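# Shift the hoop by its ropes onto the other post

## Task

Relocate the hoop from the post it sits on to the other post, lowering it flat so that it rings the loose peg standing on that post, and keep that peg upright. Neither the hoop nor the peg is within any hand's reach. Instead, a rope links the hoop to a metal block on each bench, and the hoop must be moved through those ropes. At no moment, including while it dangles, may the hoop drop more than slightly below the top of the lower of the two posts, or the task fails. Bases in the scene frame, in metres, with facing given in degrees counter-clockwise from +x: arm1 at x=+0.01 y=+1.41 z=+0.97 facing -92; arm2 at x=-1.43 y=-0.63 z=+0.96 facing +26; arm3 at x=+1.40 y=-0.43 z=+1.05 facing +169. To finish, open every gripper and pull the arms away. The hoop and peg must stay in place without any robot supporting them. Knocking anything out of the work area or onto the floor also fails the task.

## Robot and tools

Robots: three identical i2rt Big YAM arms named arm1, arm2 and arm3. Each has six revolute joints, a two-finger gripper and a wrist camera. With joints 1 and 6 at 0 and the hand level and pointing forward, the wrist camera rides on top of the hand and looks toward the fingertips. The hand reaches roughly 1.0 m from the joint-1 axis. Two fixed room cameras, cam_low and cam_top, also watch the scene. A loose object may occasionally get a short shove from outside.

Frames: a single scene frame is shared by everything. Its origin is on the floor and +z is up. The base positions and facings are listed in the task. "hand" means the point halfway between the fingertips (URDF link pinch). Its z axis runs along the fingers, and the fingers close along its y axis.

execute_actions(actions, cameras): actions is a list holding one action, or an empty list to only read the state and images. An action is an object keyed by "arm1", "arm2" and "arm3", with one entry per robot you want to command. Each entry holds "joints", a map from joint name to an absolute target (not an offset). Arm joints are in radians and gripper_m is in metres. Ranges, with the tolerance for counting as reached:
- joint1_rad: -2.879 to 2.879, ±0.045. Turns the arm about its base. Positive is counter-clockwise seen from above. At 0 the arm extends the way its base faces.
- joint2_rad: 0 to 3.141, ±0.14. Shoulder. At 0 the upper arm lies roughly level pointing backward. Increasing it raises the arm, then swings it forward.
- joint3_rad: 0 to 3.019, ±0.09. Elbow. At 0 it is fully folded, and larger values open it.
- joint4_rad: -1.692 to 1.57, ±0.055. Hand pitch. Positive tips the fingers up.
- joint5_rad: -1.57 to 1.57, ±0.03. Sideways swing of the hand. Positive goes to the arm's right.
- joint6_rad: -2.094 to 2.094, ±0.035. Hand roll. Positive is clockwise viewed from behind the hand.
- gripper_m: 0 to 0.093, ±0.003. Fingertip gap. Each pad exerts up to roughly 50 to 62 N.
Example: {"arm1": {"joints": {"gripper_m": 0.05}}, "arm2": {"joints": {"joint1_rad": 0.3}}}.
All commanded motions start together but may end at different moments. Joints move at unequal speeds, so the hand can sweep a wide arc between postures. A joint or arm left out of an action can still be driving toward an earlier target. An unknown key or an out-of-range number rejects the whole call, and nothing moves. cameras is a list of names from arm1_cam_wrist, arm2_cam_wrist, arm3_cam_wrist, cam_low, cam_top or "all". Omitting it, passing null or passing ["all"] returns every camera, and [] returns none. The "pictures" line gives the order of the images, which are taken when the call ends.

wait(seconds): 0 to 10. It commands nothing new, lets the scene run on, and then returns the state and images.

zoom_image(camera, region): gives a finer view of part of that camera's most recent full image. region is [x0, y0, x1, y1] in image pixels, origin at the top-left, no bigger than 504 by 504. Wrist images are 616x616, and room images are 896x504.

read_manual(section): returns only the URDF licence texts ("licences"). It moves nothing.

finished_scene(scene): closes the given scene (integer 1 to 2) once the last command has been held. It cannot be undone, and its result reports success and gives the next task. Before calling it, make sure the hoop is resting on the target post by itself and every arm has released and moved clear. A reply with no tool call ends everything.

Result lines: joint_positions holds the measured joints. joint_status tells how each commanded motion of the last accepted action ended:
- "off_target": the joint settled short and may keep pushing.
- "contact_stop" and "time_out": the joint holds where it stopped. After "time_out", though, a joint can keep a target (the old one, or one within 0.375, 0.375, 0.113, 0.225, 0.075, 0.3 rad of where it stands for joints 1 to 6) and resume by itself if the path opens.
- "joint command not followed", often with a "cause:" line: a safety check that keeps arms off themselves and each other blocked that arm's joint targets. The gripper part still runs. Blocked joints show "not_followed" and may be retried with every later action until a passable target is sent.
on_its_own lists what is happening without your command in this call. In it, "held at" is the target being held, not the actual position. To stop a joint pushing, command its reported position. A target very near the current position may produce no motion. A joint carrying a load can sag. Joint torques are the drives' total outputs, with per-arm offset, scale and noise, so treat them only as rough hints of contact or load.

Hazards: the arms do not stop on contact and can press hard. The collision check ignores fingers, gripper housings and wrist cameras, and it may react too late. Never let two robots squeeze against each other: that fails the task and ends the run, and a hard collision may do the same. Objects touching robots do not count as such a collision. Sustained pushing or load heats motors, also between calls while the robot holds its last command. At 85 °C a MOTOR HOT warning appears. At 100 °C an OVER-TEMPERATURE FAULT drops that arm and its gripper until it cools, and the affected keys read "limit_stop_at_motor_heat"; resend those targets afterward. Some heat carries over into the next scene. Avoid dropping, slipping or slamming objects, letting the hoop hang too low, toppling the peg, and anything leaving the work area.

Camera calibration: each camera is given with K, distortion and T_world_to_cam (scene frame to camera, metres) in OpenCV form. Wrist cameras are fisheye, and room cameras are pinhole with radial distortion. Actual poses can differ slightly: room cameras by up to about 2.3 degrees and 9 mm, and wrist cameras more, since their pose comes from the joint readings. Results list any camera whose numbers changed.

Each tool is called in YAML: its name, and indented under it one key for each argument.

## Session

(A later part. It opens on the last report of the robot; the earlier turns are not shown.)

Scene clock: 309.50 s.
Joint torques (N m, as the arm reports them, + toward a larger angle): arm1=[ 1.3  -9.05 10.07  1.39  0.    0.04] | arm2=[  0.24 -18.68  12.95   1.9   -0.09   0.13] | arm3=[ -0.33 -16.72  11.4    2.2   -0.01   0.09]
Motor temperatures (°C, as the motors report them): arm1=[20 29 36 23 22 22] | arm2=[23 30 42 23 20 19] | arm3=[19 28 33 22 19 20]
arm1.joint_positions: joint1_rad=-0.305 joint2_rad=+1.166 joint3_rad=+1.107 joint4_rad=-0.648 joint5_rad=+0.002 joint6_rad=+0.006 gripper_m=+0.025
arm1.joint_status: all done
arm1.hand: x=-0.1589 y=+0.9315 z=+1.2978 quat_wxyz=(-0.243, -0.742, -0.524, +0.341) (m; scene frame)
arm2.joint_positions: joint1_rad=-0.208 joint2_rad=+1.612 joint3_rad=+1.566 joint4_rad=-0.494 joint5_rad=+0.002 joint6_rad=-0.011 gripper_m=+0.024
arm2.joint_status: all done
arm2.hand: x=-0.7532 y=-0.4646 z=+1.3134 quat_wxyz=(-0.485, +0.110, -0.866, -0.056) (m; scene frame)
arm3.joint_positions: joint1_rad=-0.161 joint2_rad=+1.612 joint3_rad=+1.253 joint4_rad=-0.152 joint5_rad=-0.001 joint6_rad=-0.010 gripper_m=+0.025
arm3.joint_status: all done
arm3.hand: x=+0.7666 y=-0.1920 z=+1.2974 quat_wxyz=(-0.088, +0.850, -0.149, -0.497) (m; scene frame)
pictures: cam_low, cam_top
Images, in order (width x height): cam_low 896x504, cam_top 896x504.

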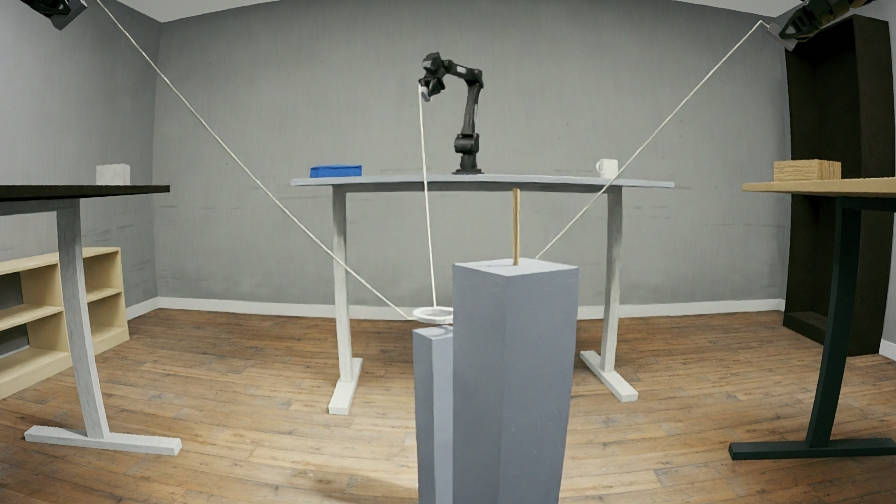

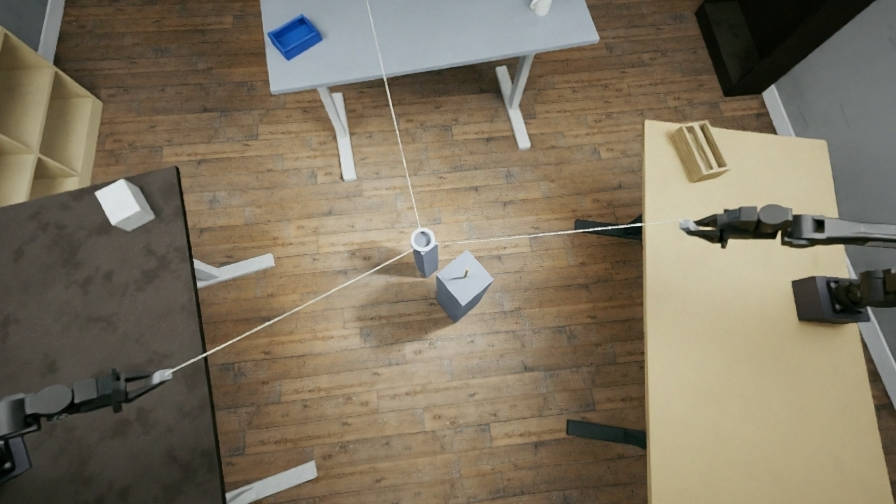

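execute_actions:
  actions:
    - {"arm1":{"joints":{"joint2_rad":0.708}},"arm2":{"joints":{"joint2_rad":1.255}},"arm3":{"joints":{"joint2_rad":1.22}}}
  cameras: ["cam_low","cam_top"]

Scene clock: 326.50 s.
Joint torques (N m, as the arm reports them, + toward a larger angle): arm1=[ 1.43 -2.73 10.2   1.77  0.02  0.04] | arm2=[  0.1  -14.22  11.87   2.1   -0.09   0.12] | arm3=[ -0.25 -12.44  12.84   2.37  -0.01   0.1 ]
Motor temperatures (°C, as the motors report them): arm1=[20 28 37 23 22 22] | arm2=[23 30 43 23 20 19] | arm3=[19 28 34 22 19 20]
arm1.joint_positions: joint1_rad=-0.305 joint2_rad=+0.717 joint3_rad=+1.103 joint4_rad=-0.652 joint5_rad=+0.002 joint6_rad=+0.005 gripper_m=+0.025
arm1.joint_status: all done
arm1.hand: x=-0.1157 y=+1.0555 z=+1.4846 quat_wxyz=(-0.353, -0.649, -0.458, +0.494) (m; scene frame)
arm2.joint_positions: joint1_rad=-0.208 joint2_rad=+1.285 joint3_rad=+1.579 joint4_rad=-0.496 joint5_rad=+0.002 joint6_rad=-0.011 gripper_m=+0.024
arm2.joint_status: all done
arm2.hand: x=-0.8586 y=-0.4911 z=+1.5267 quat_wxyz=(-0.624, +0.097, -0.772, -0.072) (m; scene frame)
arm3.joint_positions: joint1_rad=-0.161 joint2_rad=+1.247 joint3_rad=+1.242 joint4_rad=-0.152 joint5_rad=-0.001 joint6_rad=-0.010 gripper_m=+0.025
arm3.joint_status: all done
arm3.hand: x=+0.8484 y=-0.2205 z=+1.5169 quat_wxyz=(-0.114, +0.749, -0.132, -0.639) (m; scene frame)
pictures: cam_low, cam_top
Images, in order (width x height): cam_low 896x504, cam_top 896x504.

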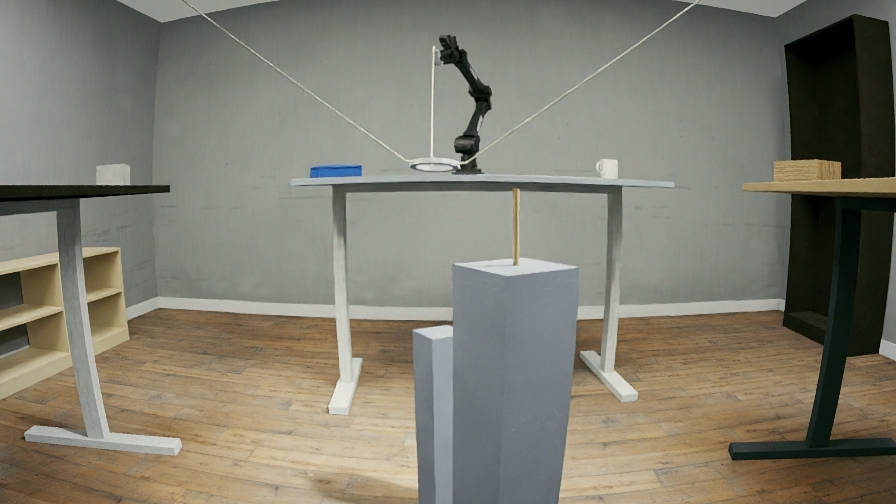

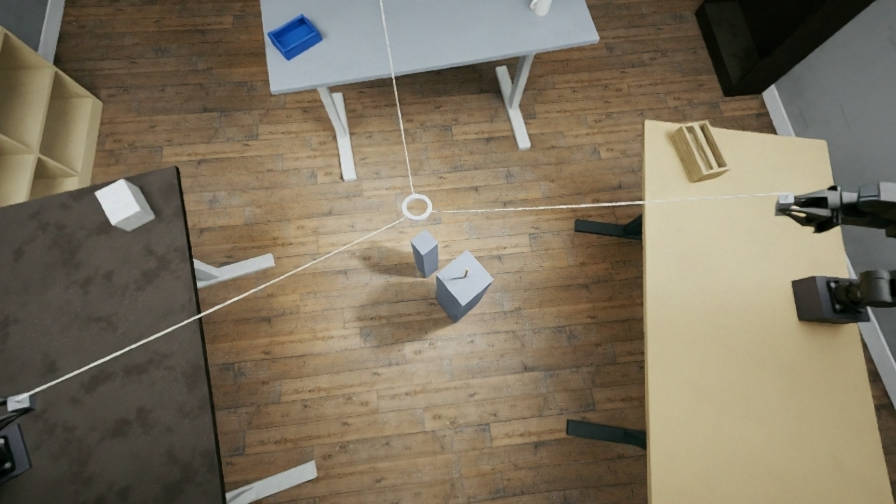

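execute_actions:
  actions:
    - {"arm1":{"joints":{"joint1_rad":0.0,"joint2_rad":1.035,"joint3_rad":1.395}},"arm2":{"joints":{"joint1_rad":-0.413,"joint2_rad":1.355,"joint3_rad":1.688}},"arm3":{"joints":{"joint1_rad":0.217,"joint2_rad":0.81,"joint3_rad":0.91}}}
  cameras: ["cam_low","cam_top"]

Scene clock: 350.97 s.
Joint torques (N m, as the arm reports them, + toward a larger angle): arm1=[ 0.45 -8.5  14.24  1.89  0.08  0.03] | arm2=[ -0.17 -16.02  15.35   2.13   0.1    0.12] | arm3=[ 0.33 -4.26 12.11  2.29 -0.01  0.08]
Motor temperatures (°C, as the motors report them): arm1=[20 27 39 23 22 22] | arm2=[23 29 44 23 20 19] | arm3=[19 26 36 22 19 20]
arm1.joint_positions: joint1_rad=+0.007 joint2_rad=+1.059 joint3_rad=+1.317 joint4_rad=-0.655 joint5_rad=+0.000 joint6_rad=+0.005 gripper_m=+0.025
arm1.joint_status: all done
arm1.hand: x=-0.0043 y=+0.9150 z=+1.4710 quat_wxyz=(-0.388, -0.597, -0.581, +0.395) (m; scene frame)
arm2.joint_positions: joint1_rad=-0.412 joint2_rad=+1.386 joint3_rad=+1.613 joint4_rad=-0.496 joint5_rad=-0.002 joint6_rad=-0.011 gripper_m=+0.024
arm2.joint_status: all done
arm2.hand: x=-0.8008 y=-0.6069 z=+1.4873 quat_wxyz=(-0.601, +0.021, -0.799, -0.009) (m; scene frame)
arm3.joint_positions: joint1_rad=+0.212 joint2_rad=+0.821 joint3_rad=+0.887 joint4_rad=-0.152 joint5_rad=-0.001 joint6_rad=-0.008 gripper_m=+0.025
arm3.joint_status: all done
arm3.hand: x=+0.9626 y=-0.4336 z=+1.5049 quat_wxyz=(+0.007, +0.736, +0.008, -0.676) (m; scene frame)
pictures: cam_low, cam_top
Images, in order (width x height): cam_low 896x504, cam_top 896x504.

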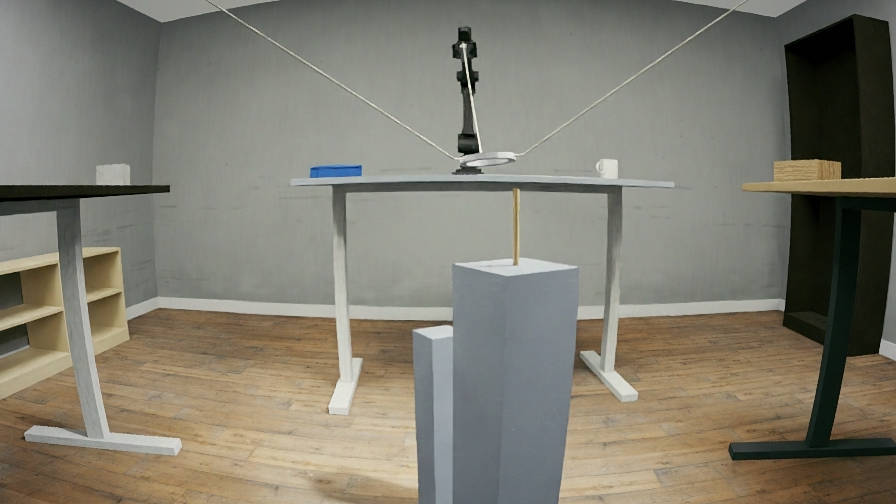

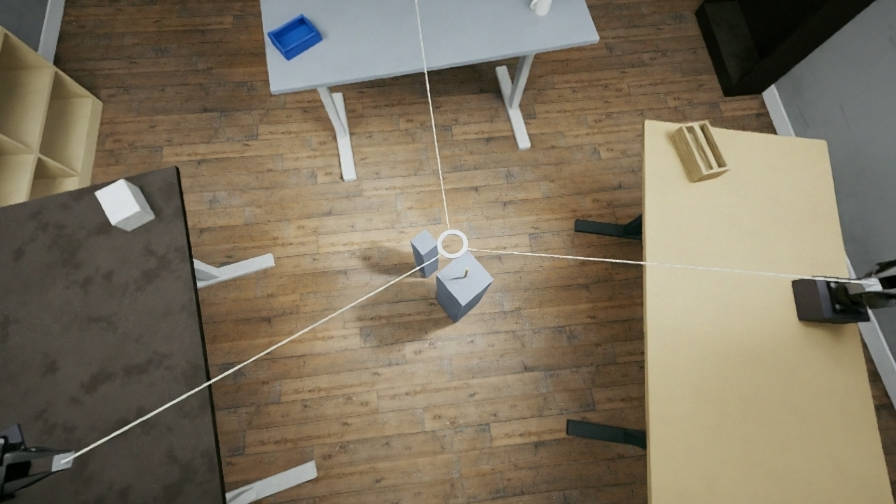

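execute_actions:
  actions:
    - {"arm1":{"joints":{"joint1_rad":0.135,"joint2_rad":1.18,"joint3_rad":1.69}},"arm2":{"joints":{"joint1_rad":-0.533,"joint2_rad":1.43,"joint3_rad":1.88}},"arm3":{"joints":{"joint1_rad":0.556,"joint2_rad":0.75,"joint3_rad":0.85}}}
  cameras: ["cam_low","cam_top"]

Scene clock: 371.67 s.
Joint torques (N m, as the arm reports them, + toward a larger angle): arm1=[  0.53 -10.05  13.34   1.92   0.08   0.03] | arm2=[ -0.18 -15.9   15.19   2.13   0.13   0.13] | arm3=[ 0.76 -4.76 12.42  2.31 -0.14  0.05]
Motor temperatures (°C, as the motors report them): arm1=[20 28 48 23 22 22] | arm2=[23 29 50 23 20 19] | arm3=[19 25 36 22 19 20]
arm1.joint_positions: joint1_rad=+0.141 joint2_rad=+1.202 joint3_rad=+1.620 joint4_rad=-0.655 joint5_rad=+0.000 joint6_rad=+0.005 gripper_m=+0.025
arm1.joint_status: all done
arm1.hand: x=+0.0663 y=+0.8730 z=+1.5802 quat_wxyz=(-0.462, -0.525, -0.584, +0.411) (m; scene frame)
arm2.joint_positions: joint1_rad=-0.532 joint2_rad=+1.454 joint3_rad=+1.803 joint4_rad=-0.496 joint5_rad=-0.002 joint6_rad=-0.011 gripper_m=+0.024
arm2.joint_status: all done
arm2.hand: x=-0.7829 y=-0.6835 z=+1.5612 quat_wxyz=(-0.649, -0.025, -0.760, +0.030) (m; scene frame)
arm3.joint_positions: joint1_rad=+0.548 joint2_rad=+0.771 joint3_rad=+0.823 joint4_rad=-0.152 joint5_rad=+0.003 joint6_rad=-0.006 gripper_m=+0.025
arm3.joint_status: all done
arm3.hand: x=+1.0047 y=-0.5720 z=+1.4866 quat_wxyz=(+0.118, +0.729, +0.130, -0.662) (m; scene frame)
pictures: cam_low, cam_top
Images, in order (width x height): cam_low 896x504, cam_top 896x504.

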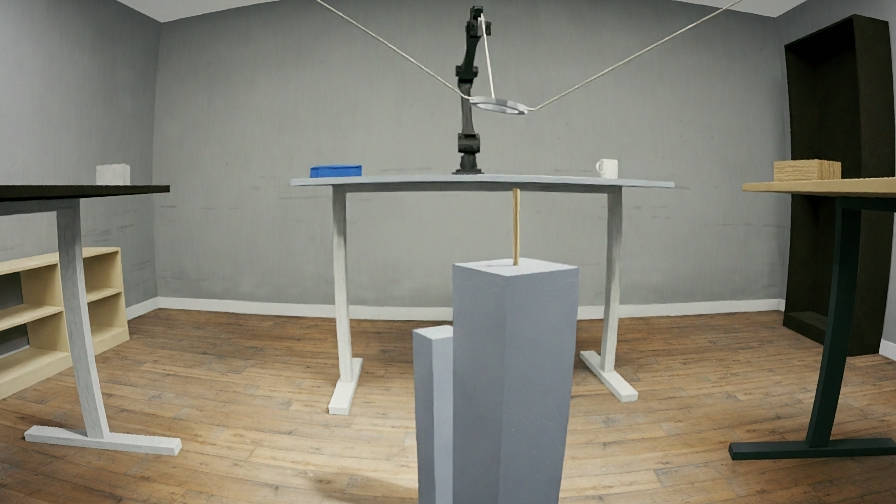

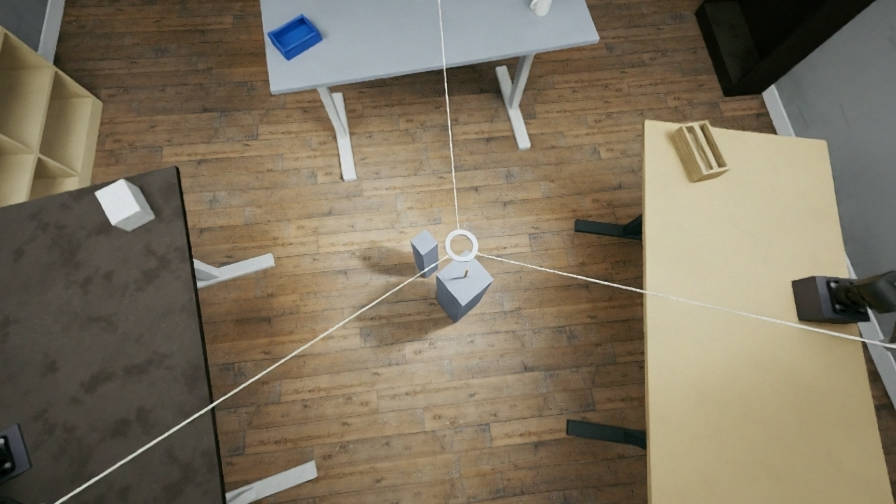

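execute_actions:
  actions:
    - {"arm1":{"joints":{"joint2_rad":1.325}},"arm2":{"joints":{"joint2_rad":1.512}}}
  cameras: ["cam_low","cam_top"]

zoom_image:
  camera: "cam_top"
  region: [420, 220, 520, 320]

Scene clock: 378.40 s.
Joint torques (N m, as the arm reports them, + toward a larger angle): arm1=[  0.66 -13.78  12.84   1.91   0.08   0.03] | arm2=[ -0.13 -18.92  14.75   2.16   0.13   0.13] | arm3=[ 0.51 -4.67 12.42  2.32 -0.12  0.05]
Motor temperatures (°C, as the motors report them): arm1=[20 28 48 23 22 22] | arm2=[23 29 51 23 20 19] | arm3=[19 24 37 22 19 20]
arm1.joint_positions: joint1_rad=+0.141 joint2_rad=+1.360 joint3_rad=+1.632 joint4_rad=-0.655 joint5_rad=+0.000 joint6_rad=+0.005 gripper_m=+0.025
arm1.joint_status: all done
arm1.hand: x=+0.0738 y=+0.8054 z=+1.5003 quat_wxyz=(-0.418, -0.554, -0.616, +0.372) (m; scene frame)
arm2.joint_positions: joint1_rad=-0.532 joint2_rad=+1.547 joint3_rad=+1.812 joint4_rad=-0.496 joint5_rad=-0.002 joint6_rad=-0.011 gripper_m=+0.024
arm2.joint_status: all done
arm2.hand: x=-0.7419 y=-0.6869 z=+1.5052 quat_wxyz=(-0.615, -0.026, -0.787, +0.028) (m; scene frame)
arm3.joint_positions: joint1_rad=+0.548 joint2_rad=+0.771 joint3_rad=+0.823 joint4_rad=-0.152 joint5_rad=+0.003 joint6_rad=-0.006 gripper_m=+0.025
arm3.joint_status: not commanded
arm3.hand: x=+1.0047 y=-0.5720 z=+1.4866 quat_wxyz=(+0.118, +0.729, +0.130, -0.662) (m; scene frame)
pictures: cam_low, cam_top
Images, in order (width x height): cam_low 896x504, cam_top 896x504.

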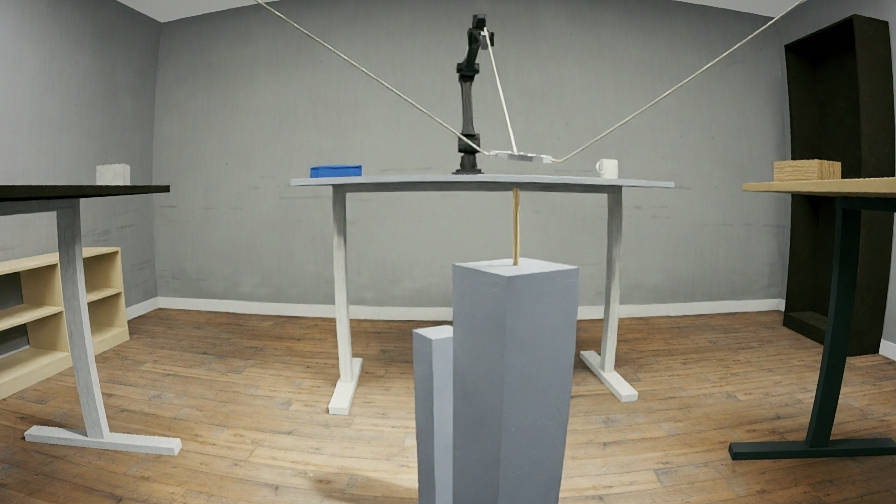

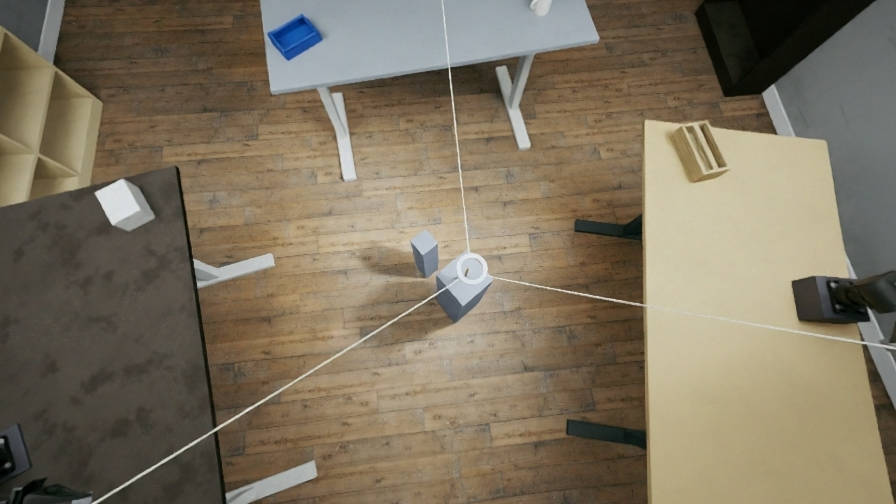

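Region (420, 220, 520, 320) of cam_top's 896x504 image, scaled by 5.040, with more detail than that image has.

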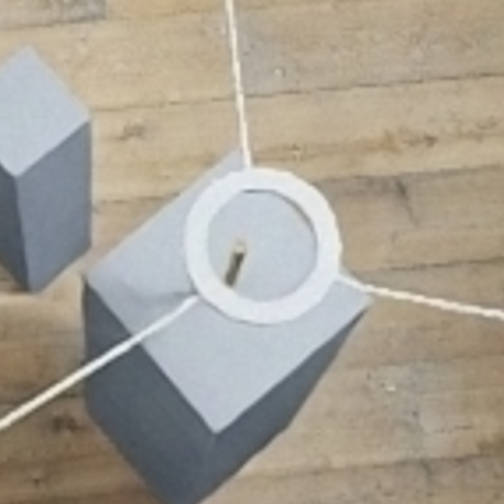

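execute_actions:
  actions: []
  cameras: ["cam_low","cam_top"]

Scene clock: 391.60 s.
Joint torques (N m, as the arm reports them, + toward a larger angle): arm1=[  0.64 -13.62  12.84   1.87   0.07   0.03] | arm2=[ -0.21 -18.9   14.78   2.1    0.13   0.13] | arm3=[ 0.7  -4.74 12.44  2.32 -0.13  0.05]
Motor temperatures (°C, as the motors report them): arm1=[20 30 48 23 22 22] | arm2=[23 30 52 23 20 19] | arm3=[19 24 37 22 19 20]
arm1.joint_positions: joint1_rad=+0.141 joint2_rad=+1.360 joint3_rad=+1.632 joint4_rad=-0.655 joint5_rad=+0.000 joint6_rad=+0.005 gripper_m=+0.025
arm1.joint_status: all done
arm1.hand: x=+0.0738 y=+0.8054 z=+1.5003 quat_wxyz=(-0.418, -0.554, -0.616, +0.372) (m; scene frame)
arm2.joint_positions: joint1_rad=-0.532 joint2_rad=+1.547 joint3_rad=+1.812 joint4_rad=-0.496 joint5_rad=-0.002 joint6_rad=-0.011 gripper_m=+0.024
arm2.joint_status: all done
arm2.hand: x=-0.7419 y=-0.6869 z=+1.5052 quat_wxyz=(-0.615, -0.026, -0.787, +0.028) (m; scene frame)
arm3.joint_positions: joint1_rad=+0.548 joint2_rad=+0.771 joint3_rad=+0.823 joint4_rad=-0.152 joint5_rad=+0.003 joint6_rad=-0.006 gripper_m=+0.025
arm3.joint_status: not commanded
arm3.hand: x=+1.0047 y=-0.5720 z=+1.4866 quat_wxyz=(+0.118, +0.729, +0.130, -0.662) (m; scene frame)
pictures: cam_low, cam_top
Images, in order (width x height): cam_low 896x504, cam_top 896x504.

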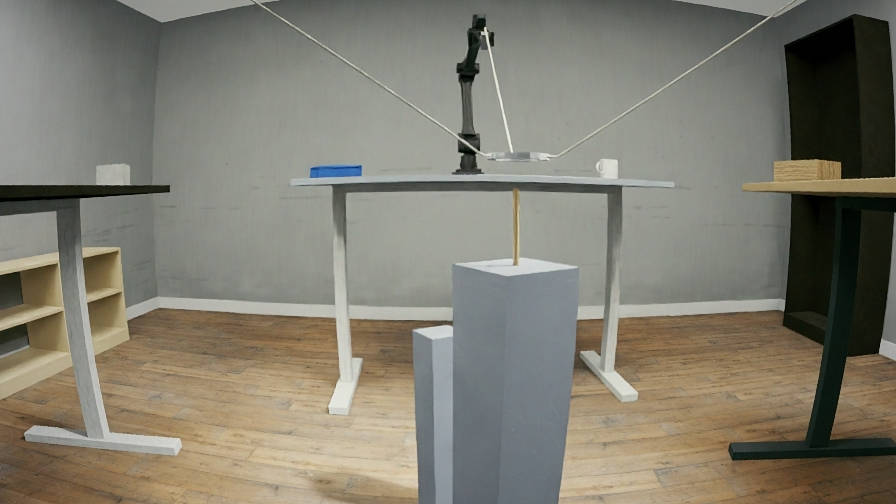

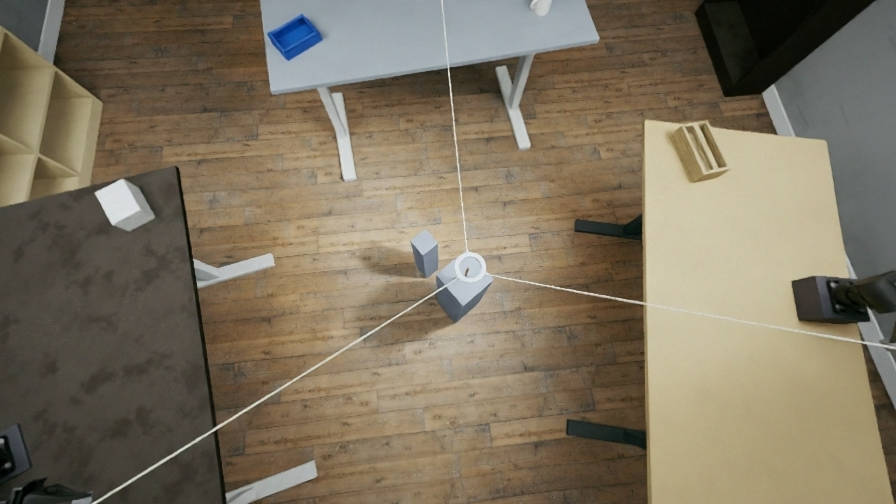

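execute_actions:
  actions:
    - {"arm3":{"joints":{"joint2_rad":0.805}}}
  cameras: ["cam_low","cam_top"]

zoom_image:
  camera: "cam_top"
  region: [420, 220, 520, 320]

Scene clock: 395.93 s.
Joint torques (N m, as the arm reports them, + toward a larger angle): arm1=[  0.62 -13.6   12.84   1.91   0.07   0.03] | arm2=[ -0.19 -18.94  14.77   2.11   0.13   0.13] | arm3=[ 0.6  -4.59 12.5   2.35 -0.13  0.05]
Motor temperatures (°C, as the motors report them): arm1=[20 30 48 23 22 22] | arm2=[23 31 52 23 20 19] | arm3=[19 24 37 22 19 20]
arm1.joint_positions: joint1_rad=+0.141 joint2_rad=+1.360 joint3_rad=+1.632 joint4_rad=-0.655 joint5_rad=+0.000 joint6_rad=+0.005 gripper_m=+0.025
arm1.joint_status: not commanded
arm1.hand: x=+0.0738 y=+0.8054 z=+1.5003 quat_wxyz=(-0.418, -0.554, -0.616, +0.372) (m; scene frame)
arm2.joint_positions: joint1_rad=-0.532 joint2_rad=+1.547 joint3_rad=+1.812 joint4_rad=-0.496 joint5_rad=-0.002 joint6_rad=-0.011 gripper_m=+0.024
arm2.joint_status: not commanded
arm2.hand: x=-0.7419 y=-0.6869 z=+1.5052 quat_wxyz=(-0.615, -0.026, -0.787, +0.028) (m; scene frame)
arm3.joint_positions: joint1_rad=+0.548 joint2_rad=+0.819 joint3_rad=+0.823 joint4_rad=-0.152 joint5_rad=+0.003 joint6_rad=-0.006 gripper_m=+0.025
arm3.joint_status: all done
arm3.hand: x=+0.9913 y=-0.5771 z=+1.4672 quat_wxyz=(+0.115, +0.744, +0.133, -0.644) (m; scene frame)
pictures: cam_low, cam_top
Images, in order (width x height): cam_low 896x504, cam_top 896x504.

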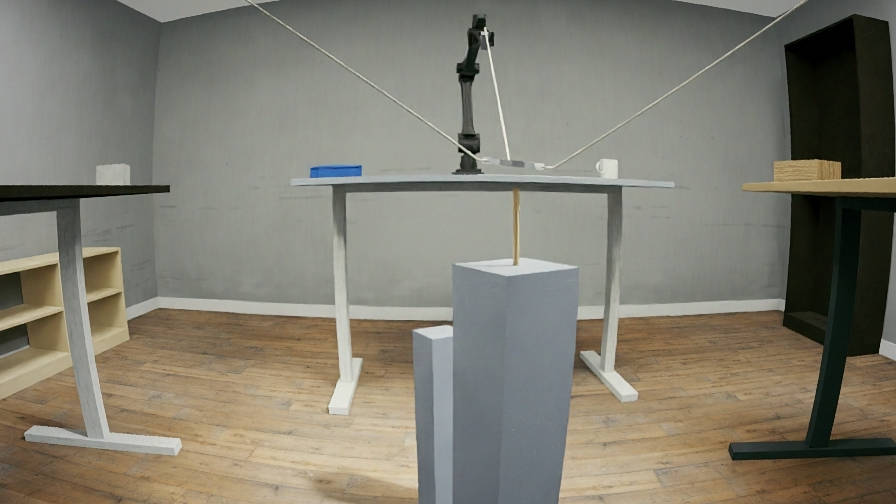

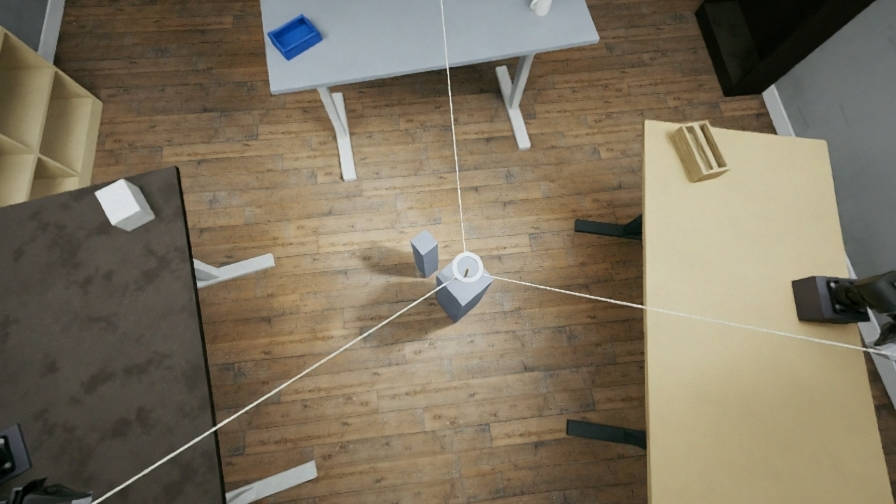

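Region (420, 220, 520, 320) of cam_top's 896x504 image, scaled by 5.040, with more detail than that image has.

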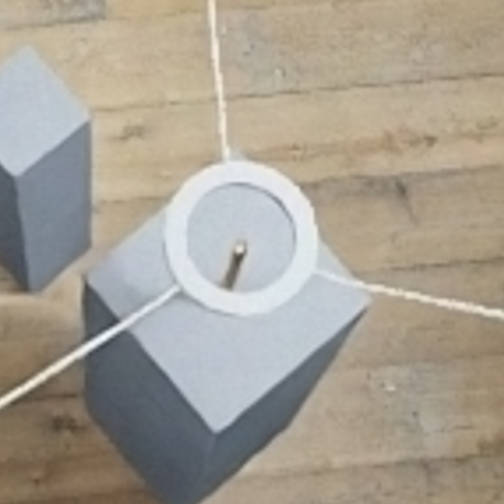

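execute_actions:
  actions:
    - {"arm1":{"joints":{"joint2_rad":1.375}},"arm2":{"joints":{"joint2_rad":1.563}},"arm3":{"joints":{"joint2_rad":0.878}}}
  cameras: ["cam_low","cam_top"]

zoom_image:
  camera: "cam_top"
  region: [420, 220, 520, 320]

Scene clock: 406.17 s.
Joint torques (N m, as the arm reports them, + toward a larger angle): arm1=[  0.66 -11.5   12.89   1.86   0.08   0.03] | arm2=[ -0.18 -18.41  14.82   2.08   0.14   0.13] | arm3=[ 0.51 -6.52 12.41  2.52 -0.14  0.05]
Motor temperatures (°C, as the motors report them): arm1=[20 30 48 23 22 22] | arm2=[23 31 53 23 20 19] | arm3=[19 24 38 22 19 20]
arm1.joint_positions: joint1_rad=+0.141 joint2_rad=+1.377 joint3_rad=+1.632 joint4_rad=-0.655 joint5_rad=+0.000 joint6_rad=+0.005 gripper_m=+0.025
arm1.joint_status: all done
arm1.hand: x=+0.0745 y=+0.7986 z=+1.4900 quat_wxyz=(-0.412, -0.558, -0.620, +0.367) (m; scene frame)
arm2.joint_positions: joint1_rad=-0.532 joint2_rad=+1.586 joint3_rad=+1.812 joint4_rad=-0.496 joint5_rad=-0.002 joint6_rad=-0.011 gripper_m=+0.024
arm2.joint_status: all done
arm2.hand: x=-0.7263 y=-0.6883 z=+1.4787 quat_wxyz=(-0.600, -0.027, -0.799, +0.028) (m; scene frame)
arm3.joint_positions: joint1_rad=+0.548 joint2_rad=+0.898 joint3_rad=+0.823 joint4_rad=-0.152 joint5_rad=+0.003 joint6_rad=-0.006 gripper_m=+0.025
arm3.joint_status: all done
arm3.hand: x=+0.9711 y=-0.5848 z=+1.4336 quat_wxyz=(+0.110, +0.769, +0.137, -0.615) (m; scene frame)
pictures: cam_low, cam_top
Images, in order (width x height): cam_low 896x504, cam_top 896x504.

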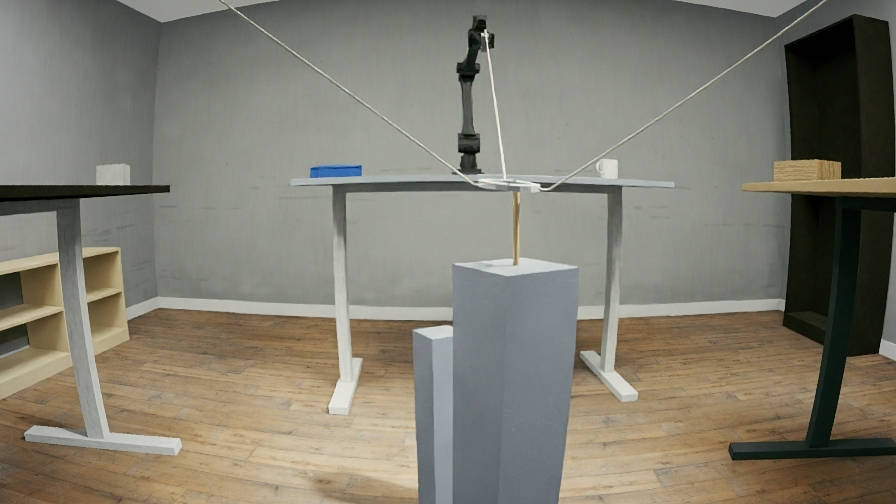

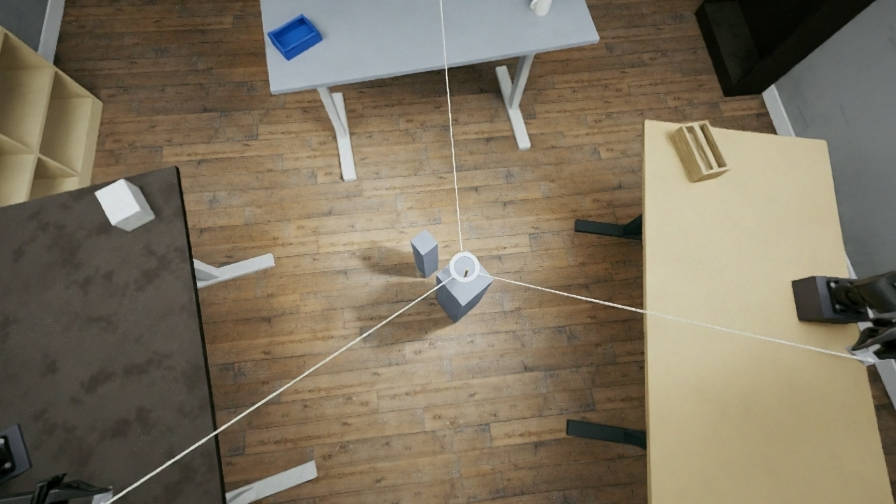

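Region (420, 220, 520, 320) of cam_top's 896x504 image, scaled by 5.040, with more detail than that image has.

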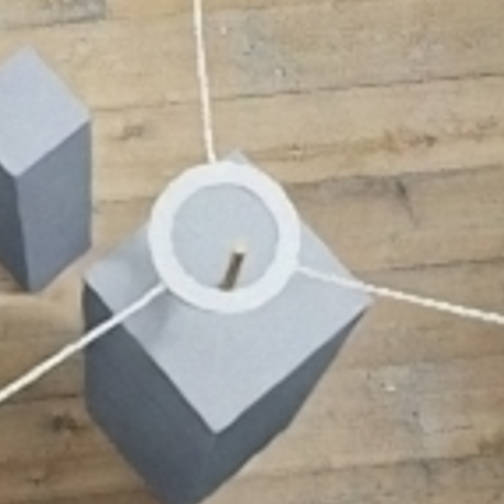

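execute_actions:
  actions:
    - {"arm1":{"joints":{"joint2_rad":1.425}},"arm2":{"joints":{"joint2_rad":1.622}},"arm3":{"joints":{"joint2_rad":0.935}}}
  cameras: ["cam_low","cam_top"]

zoom_image:
  camera: "cam_top"
  region: [420, 220, 520, 320]

Scene clock: 413.63 s.
Joint torques (N m, as the arm reports them, + toward a larger angle): arm1=[  0.58 -13.57  12.99   1.81   0.08   0.03] | arm2=[ -0.13 -20.15  14.87   2.09   0.13   0.13] | arm3=[ 0.59 -6.77 12.39  2.36 -0.14  0.05]
Motor temperatures (°C, as the motors report them): arm1=[20 30 49 23 22 22] | arm2=[23 31 53 23 20 19] | arm3=[19 24 38 22 19 20]
arm1.joint_positions: joint1_rad=+0.141 joint2_rad=+1.440 joint3_rad=+1.632 joint4_rad=-0.655 joint5_rad=+0.000 joint6_rad=+0.005 gripper_m=+0.025
arm1.joint_status: all done
arm1.hand: x=+0.0771 y=+0.7760 z=+1.4526 quat_wxyz=(-0.393, -0.569, -0.632, +0.350) (m; scene frame)
arm2.joint_positions: joint1_rad=-0.532 joint2_rad=+1.652 joint3_rad=+1.812 joint4_rad=-0.496 joint5_rad=-0.002 joint6_rad=-0.011 gripper_m=+0.024
arm2.joint_status: all done
arm2.hand: x=-0.7022 y=-0.6903 z=+1.4325 quat_wxyz=(-0.573, -0.027, -0.818, +0.026) (m; scene frame)
arm3.joint_positions: joint1_rad=+0.548 joint2_rad=+0.949 joint3_rad=+0.823 joint4_rad=-0.152 joint5_rad=+0.003 joint6_rad=-0.006 gripper_m=+0.025
arm3.joint_status: all done
arm3.hand: x=+0.9593 y=-0.5894 z=+1.4106 quat_wxyz=(+0.107, +0.785, +0.140, -0.594) (m; scene frame)
pictures: cam_low, cam_top
Images, in order (width x height): cam_low 896x504, cam_top 896x504.

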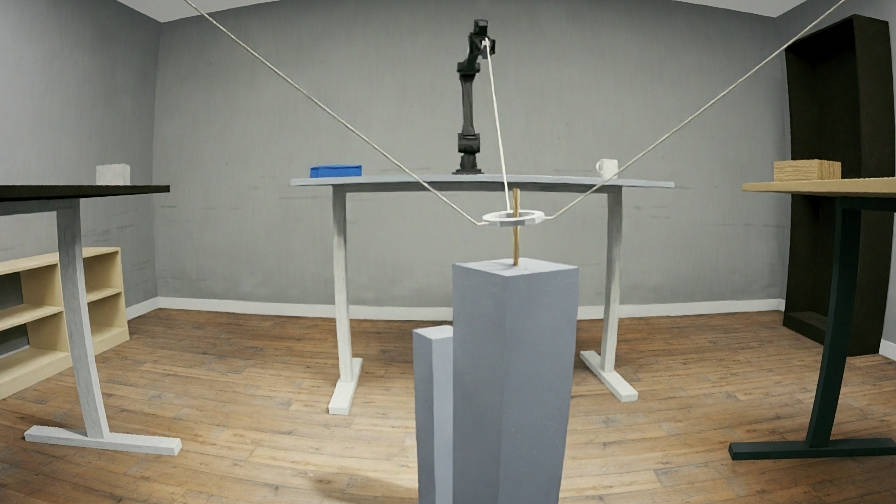

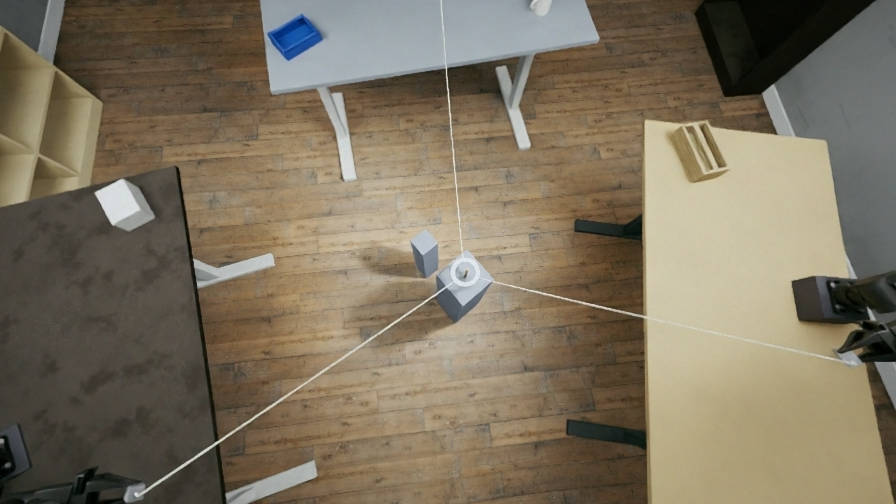

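Region (420, 220, 520, 320) of cam_top's 896x504 image, scaled by 5.040, with more detail than that image has.

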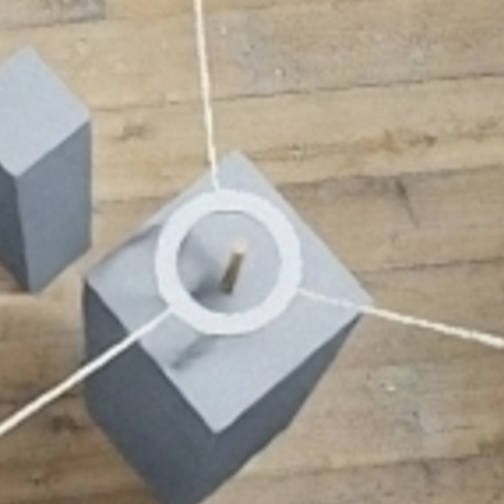

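execute_actions:
  actions:
    - {"arm1":{"joints":{"joint2_rad":1.488}},"arm2":{"joints":{"joint2_rad":1.69}},"arm3":{"joints":{"joint2_rad":1.018}}}
  cameras: ["cam_low","cam_top"]

zoom_image:
  camera: "cam_top"
  region: [420, 220, 520, 320]

Scene clock: 421.27 s.
Joint torques (N m, as the arm reports them, + toward a larger angle): arm1=[  0.66 -14.39  12.98   1.77   0.08   0.04] | arm2=[ -0.28 -21.69  14.85   2.07   0.13   0.13] | arm3=[ 0.72 -7.84 12.15  2.24 -0.13  0.05]
Motor temperatures (°C, as the motors report them): arm1=[20 30 49 23 22 22] | arm2=[23 32 54 23 20 19] | arm3=[19 24 38 22 19 20]
arm1.joint_positions: joint1_rad=+0.141 joint2_rad=+1.502 joint3_rad=+1.632 joint4_rad=-0.655 joint5_rad=+0.000 joint6_rad=+0.005 gripper_m=+0.025
arm1.joint_status: all done
arm1.hand: x=+0.0793 y=+0.7556 z=+1.4136 quat_wxyz=(-0.373, -0.579, -0.644, +0.332) (m; scene frame)
arm2.joint_positions: joint1_rad=-0.532 joint2_rad=+1.721 joint3_rad=+1.812 joint4_rad=-0.496 joint5_rad=-0.002 joint6_rad=-0.011 gripper_m=+0.024
arm2.joint_status: all done
arm2.hand: x=-0.6804 y=-0.6922 z=+1.3829 quat_wxyz=(-0.545, -0.028, -0.838, +0.025) (m; scene frame)
arm3.joint_positions: joint1_rad=+0.548 joint2_rad=+1.039 joint3_rad=+0.823 joint4_rad=-0.152 joint5_rad=+0.003 joint6_rad=-0.006 gripper_m=+0.025
arm3.joint_status: all done
arm3.hand: x=+0.9415 y=-0.5963 z=+1.3694 quat_wxyz=(+0.100, +0.810, +0.145, -0.559) (m; scene frame)
pictures: cam_low, cam_top
Images, in order (width x height): cam_low 896x504, cam_top 896x504.

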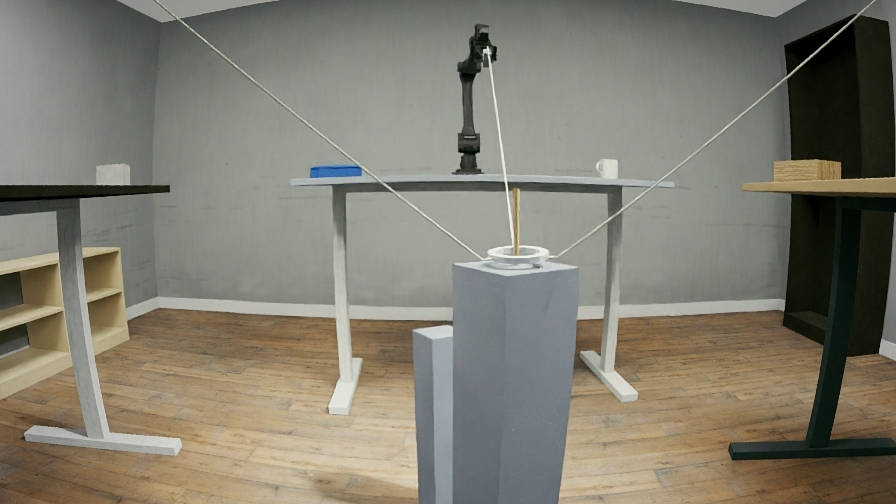

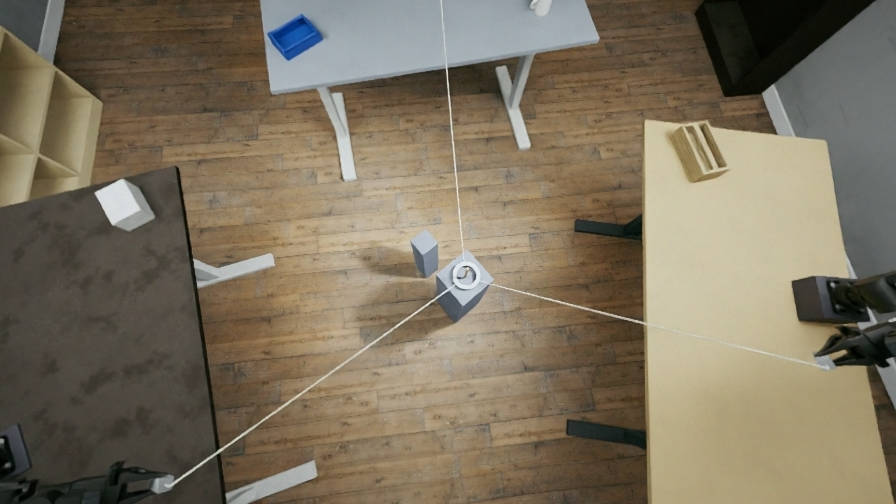

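Region (420, 220, 520, 320) of cam_top's 896x504 image, scaled by 5.040, with more detail than that image has.

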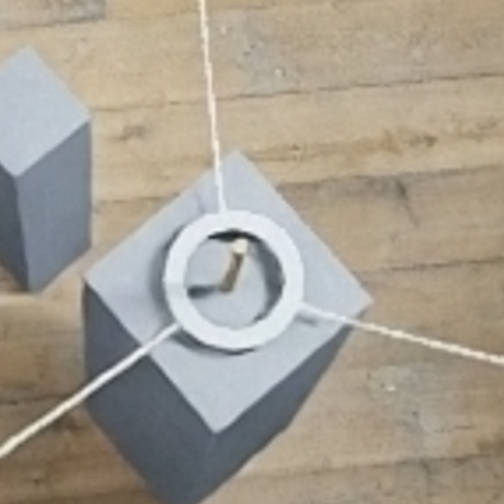

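execute_actions:
  actions:
    - {"arm1":{"joints":{"joint1_rad":0.304,"joint2_rad":1.76,"joint3_rad":1.17,"joint4_rad":-0.435,"joint6_rad":0.153}},"arm2":{"joints":{"joint1_rad":-0.208,"joint2_rad":1.725,"joint3_rad":1.167}},"arm3":{"joints":{"joint2_rad":1.76,"joint4_rad":-0.105}}}
  cameras: ["cam_low","cam_top"]

Scene clock: 455.93 s.
Joint torques (N m, as the arm reports them, + toward a larger angle): arm1=[  1.2  -16.03   9.44   2.15   0.13   0.17] | arm2=[  0.3  -18.49   8.96   1.3    0.11   0.11] | arm3=[  0.66 -14.39   8.13   2.05  -0.11   0.05]
Motor temperatures (°C, as the motors report them): arm1=[20 32 51 23 22 22] | arm2=[23 33 55 23 20 19] | arm3=[19 24 39 22 19 20]
arm1.joint_positions: joint1_rad=+0.302 joint2_rad=+1.783 joint3_rad=+1.132 joint4_rad=-0.460 joint5_rad=-0.001 joint6_rad=+0.146 gripper_m=+0.025
arm1.joint_status: all done
arm1.hand: x=+0.1632 y=+0.8472 z=+1.0092 quat_wxyz=(-0.191, -0.643, -0.731, +0.124) (m; scene frame)
arm2.joint_positions: joint1_rad=-0.215 joint2_rad=+1.750 joint3_rad=+1.146 joint4_rad=-0.496 joint5_rad=-0.002 joint6_rad=-0.011 gripper_m=+0.024
arm2.joint_status: all done
arm2.hand: x=-0.8681 y=-0.4959 z=+1.0078 quat_wxyz=(-0.227, +0.120, -0.966, -0.027) (m; scene frame)
arm3.joint_positions: joint1_rad=+0.548 joint2_rad=+1.775 joint3_rad=+0.823 joint4_rad=-0.128 joint5_rad=+0.002 joint6_rad=-0.006 gripper_m=+0.025
arm3.joint_status: all done
arm3.hand: x=+0.9301 y=-0.6032 z=+1.0082 quat_wxyz=(+0.045, +0.954, +0.173, -0.241) (m; scene frame)
pictures: cam_low, cam_top
Images, in order (width x height): cam_low 896x504, cam_top 896x504.

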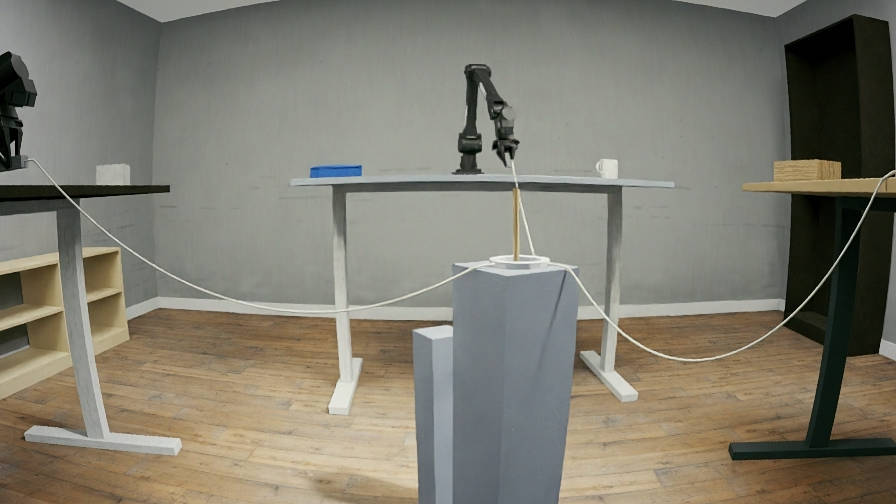

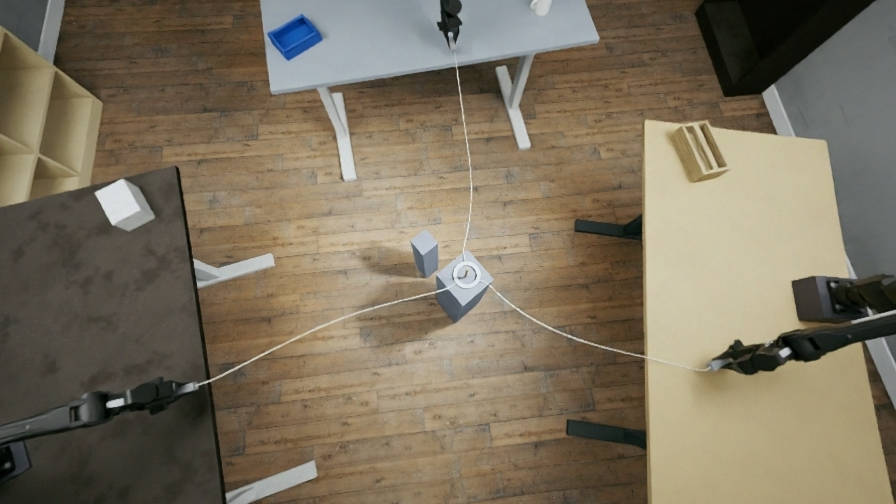

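execute_actions:
  actions:
    - {"arm1":{"joints":{"joint2_rad":1.828}},"arm2":{"joints":{"joint2_rad":1.795}},"arm3":{"joints":{"joint2_rad":1.848}}}
  cameras: []

Scene clock: 460.00 s.
Joint torques (N m, as the arm reports them, + toward a larger angle): arm1=[  1.19 -14.18   9.23   2.1    0.14   0.17] | arm2=[  0.45 -17.82   8.61   1.18   0.09   0.12] | arm3=[  0.71 -14.66   7.39   1.82  -0.1    0.05]
Motor temperatures (°C, as the motors report them): arm1=[20 32 49 23 22 22] | arm2=[23 33 52 23 20 19] | arm3=[19 24 38 22 19 20]
arm1.joint_positions: joint1_rad=+0.302 joint2_rad=+1.824 joint3_rad=+1.132 joint4_rad=-0.460 joint5_rad=-0.001 joint6_rad=+0.146 gripper_m=+0.025
arm1.joint_status: all done
arm1.hand: x=+0.1620 y=+0.8514 z=+0.9863 quat_wxyz=(-0.175, -0.646, -0.734, +0.113) (m; scene frame)
arm2.joint_positions: joint1_rad=-0.215 joint2_rad=+1.810 joint3_rad=+1.146 joint4_rad=-0.496 joint5_rad=-0.002 joint6_rad=-0.011 gripper_m=+0.024
arm2.joint_status: all done
arm2.hand: x=-0.8739 y=-0.4972 z=+0.9742 quat_wxyz=(-0.197, +0.120, -0.973, -0.024) (m; scene frame)
arm3.joint_positions: joint1_rad=+0.548 joint2_rad=+1.863 joint3_rad=+0.823 joint4_rad=-0.125 joint5_rad=+0.002 joint6_rad=-0.006 gripper_m=+0.025
arm3.joint_status: all done
arm3.hand: x=+0.9452 y=-0.5979 z=+0.9667 quat_wxyz=(+0.038, +0.963, +0.175, -0.200) (m; scene frame)
pictures: none
No camera images: the call's "cameras" was empty. Leave "cameras" out to get every camera's image.

execute_actions:
  actions:
    - {"arm1":{"joints":{"joint2_rad":1.85}},"arm2":{"joints":{"gripper_m":0.06}},"arm3":{"joints":{"gripper_m":0.06}}}
  cameras: []

Scene clock: 462.53 s.
Joint torques (N m, as the arm reports them, + toward a larger angle): arm1=[  1.2  -13.72   9.03   2.07   0.15   0.17] | arm2=[  0.48 -18.03   8.56   1.22   0.1    0.12] | arm3=[  0.69 -14.89   7.27   1.8   -0.1    0.05]
Motor temperatures (°C, as the motors report them): arm1=[20 32 48 23 22 22] | arm2=[23 33 51 23 20 19] | arm3=[19 25 37 22 19 20]
arm1.joint_positions: joint1_rad=+0.302 joint2_rad=+1.839 joint3_rad=+1.132 joint4_rad=-0.460 joint5_rad=-0.001 joint6_rad=+0.146 gripper_m=+0.025
arm1.joint_status: all done
arm1.hand: x=+0.1615 y=+0.8532 z=+0.9781 quat_wxyz=(-0.168, -0.647, -0.735, +0.109) (m; scene frame)
arm2.joint_positions: joint1_rad=-0.215 joint2_rad=+1.810 joint3_rad=+1.146 joint4_rad=-0.496 joint5_rad=-0.002 joint6_rad=-0.011 gripper_m=+0.060
arm2.joint_status: all done
arm2.hand: x=-0.8739 y=-0.4972 z=+0.9742 quat_wxyz=(-0.197, +0.120, -0.973, -0.024) (m; scene frame)
arm3.joint_positions: joint1_rad=+0.548 joint2_rad=+1.863 joint3_rad=+0.823 joint4_rad=-0.125 joint5_rad=+0.002 joint6_rad=-0.006 gripper_m=+0.060
arm3.joint_status: all done
arm3.hand: x=+0.9452 y=-0.5979 z=+0.9667 quat_wxyz=(+0.038, +0.963, +0.175, -0.200) (m; scene frame)
pictures: none
No camera images: the call's "cameras" was empty. Leave "cameras" out to get every camera's image.


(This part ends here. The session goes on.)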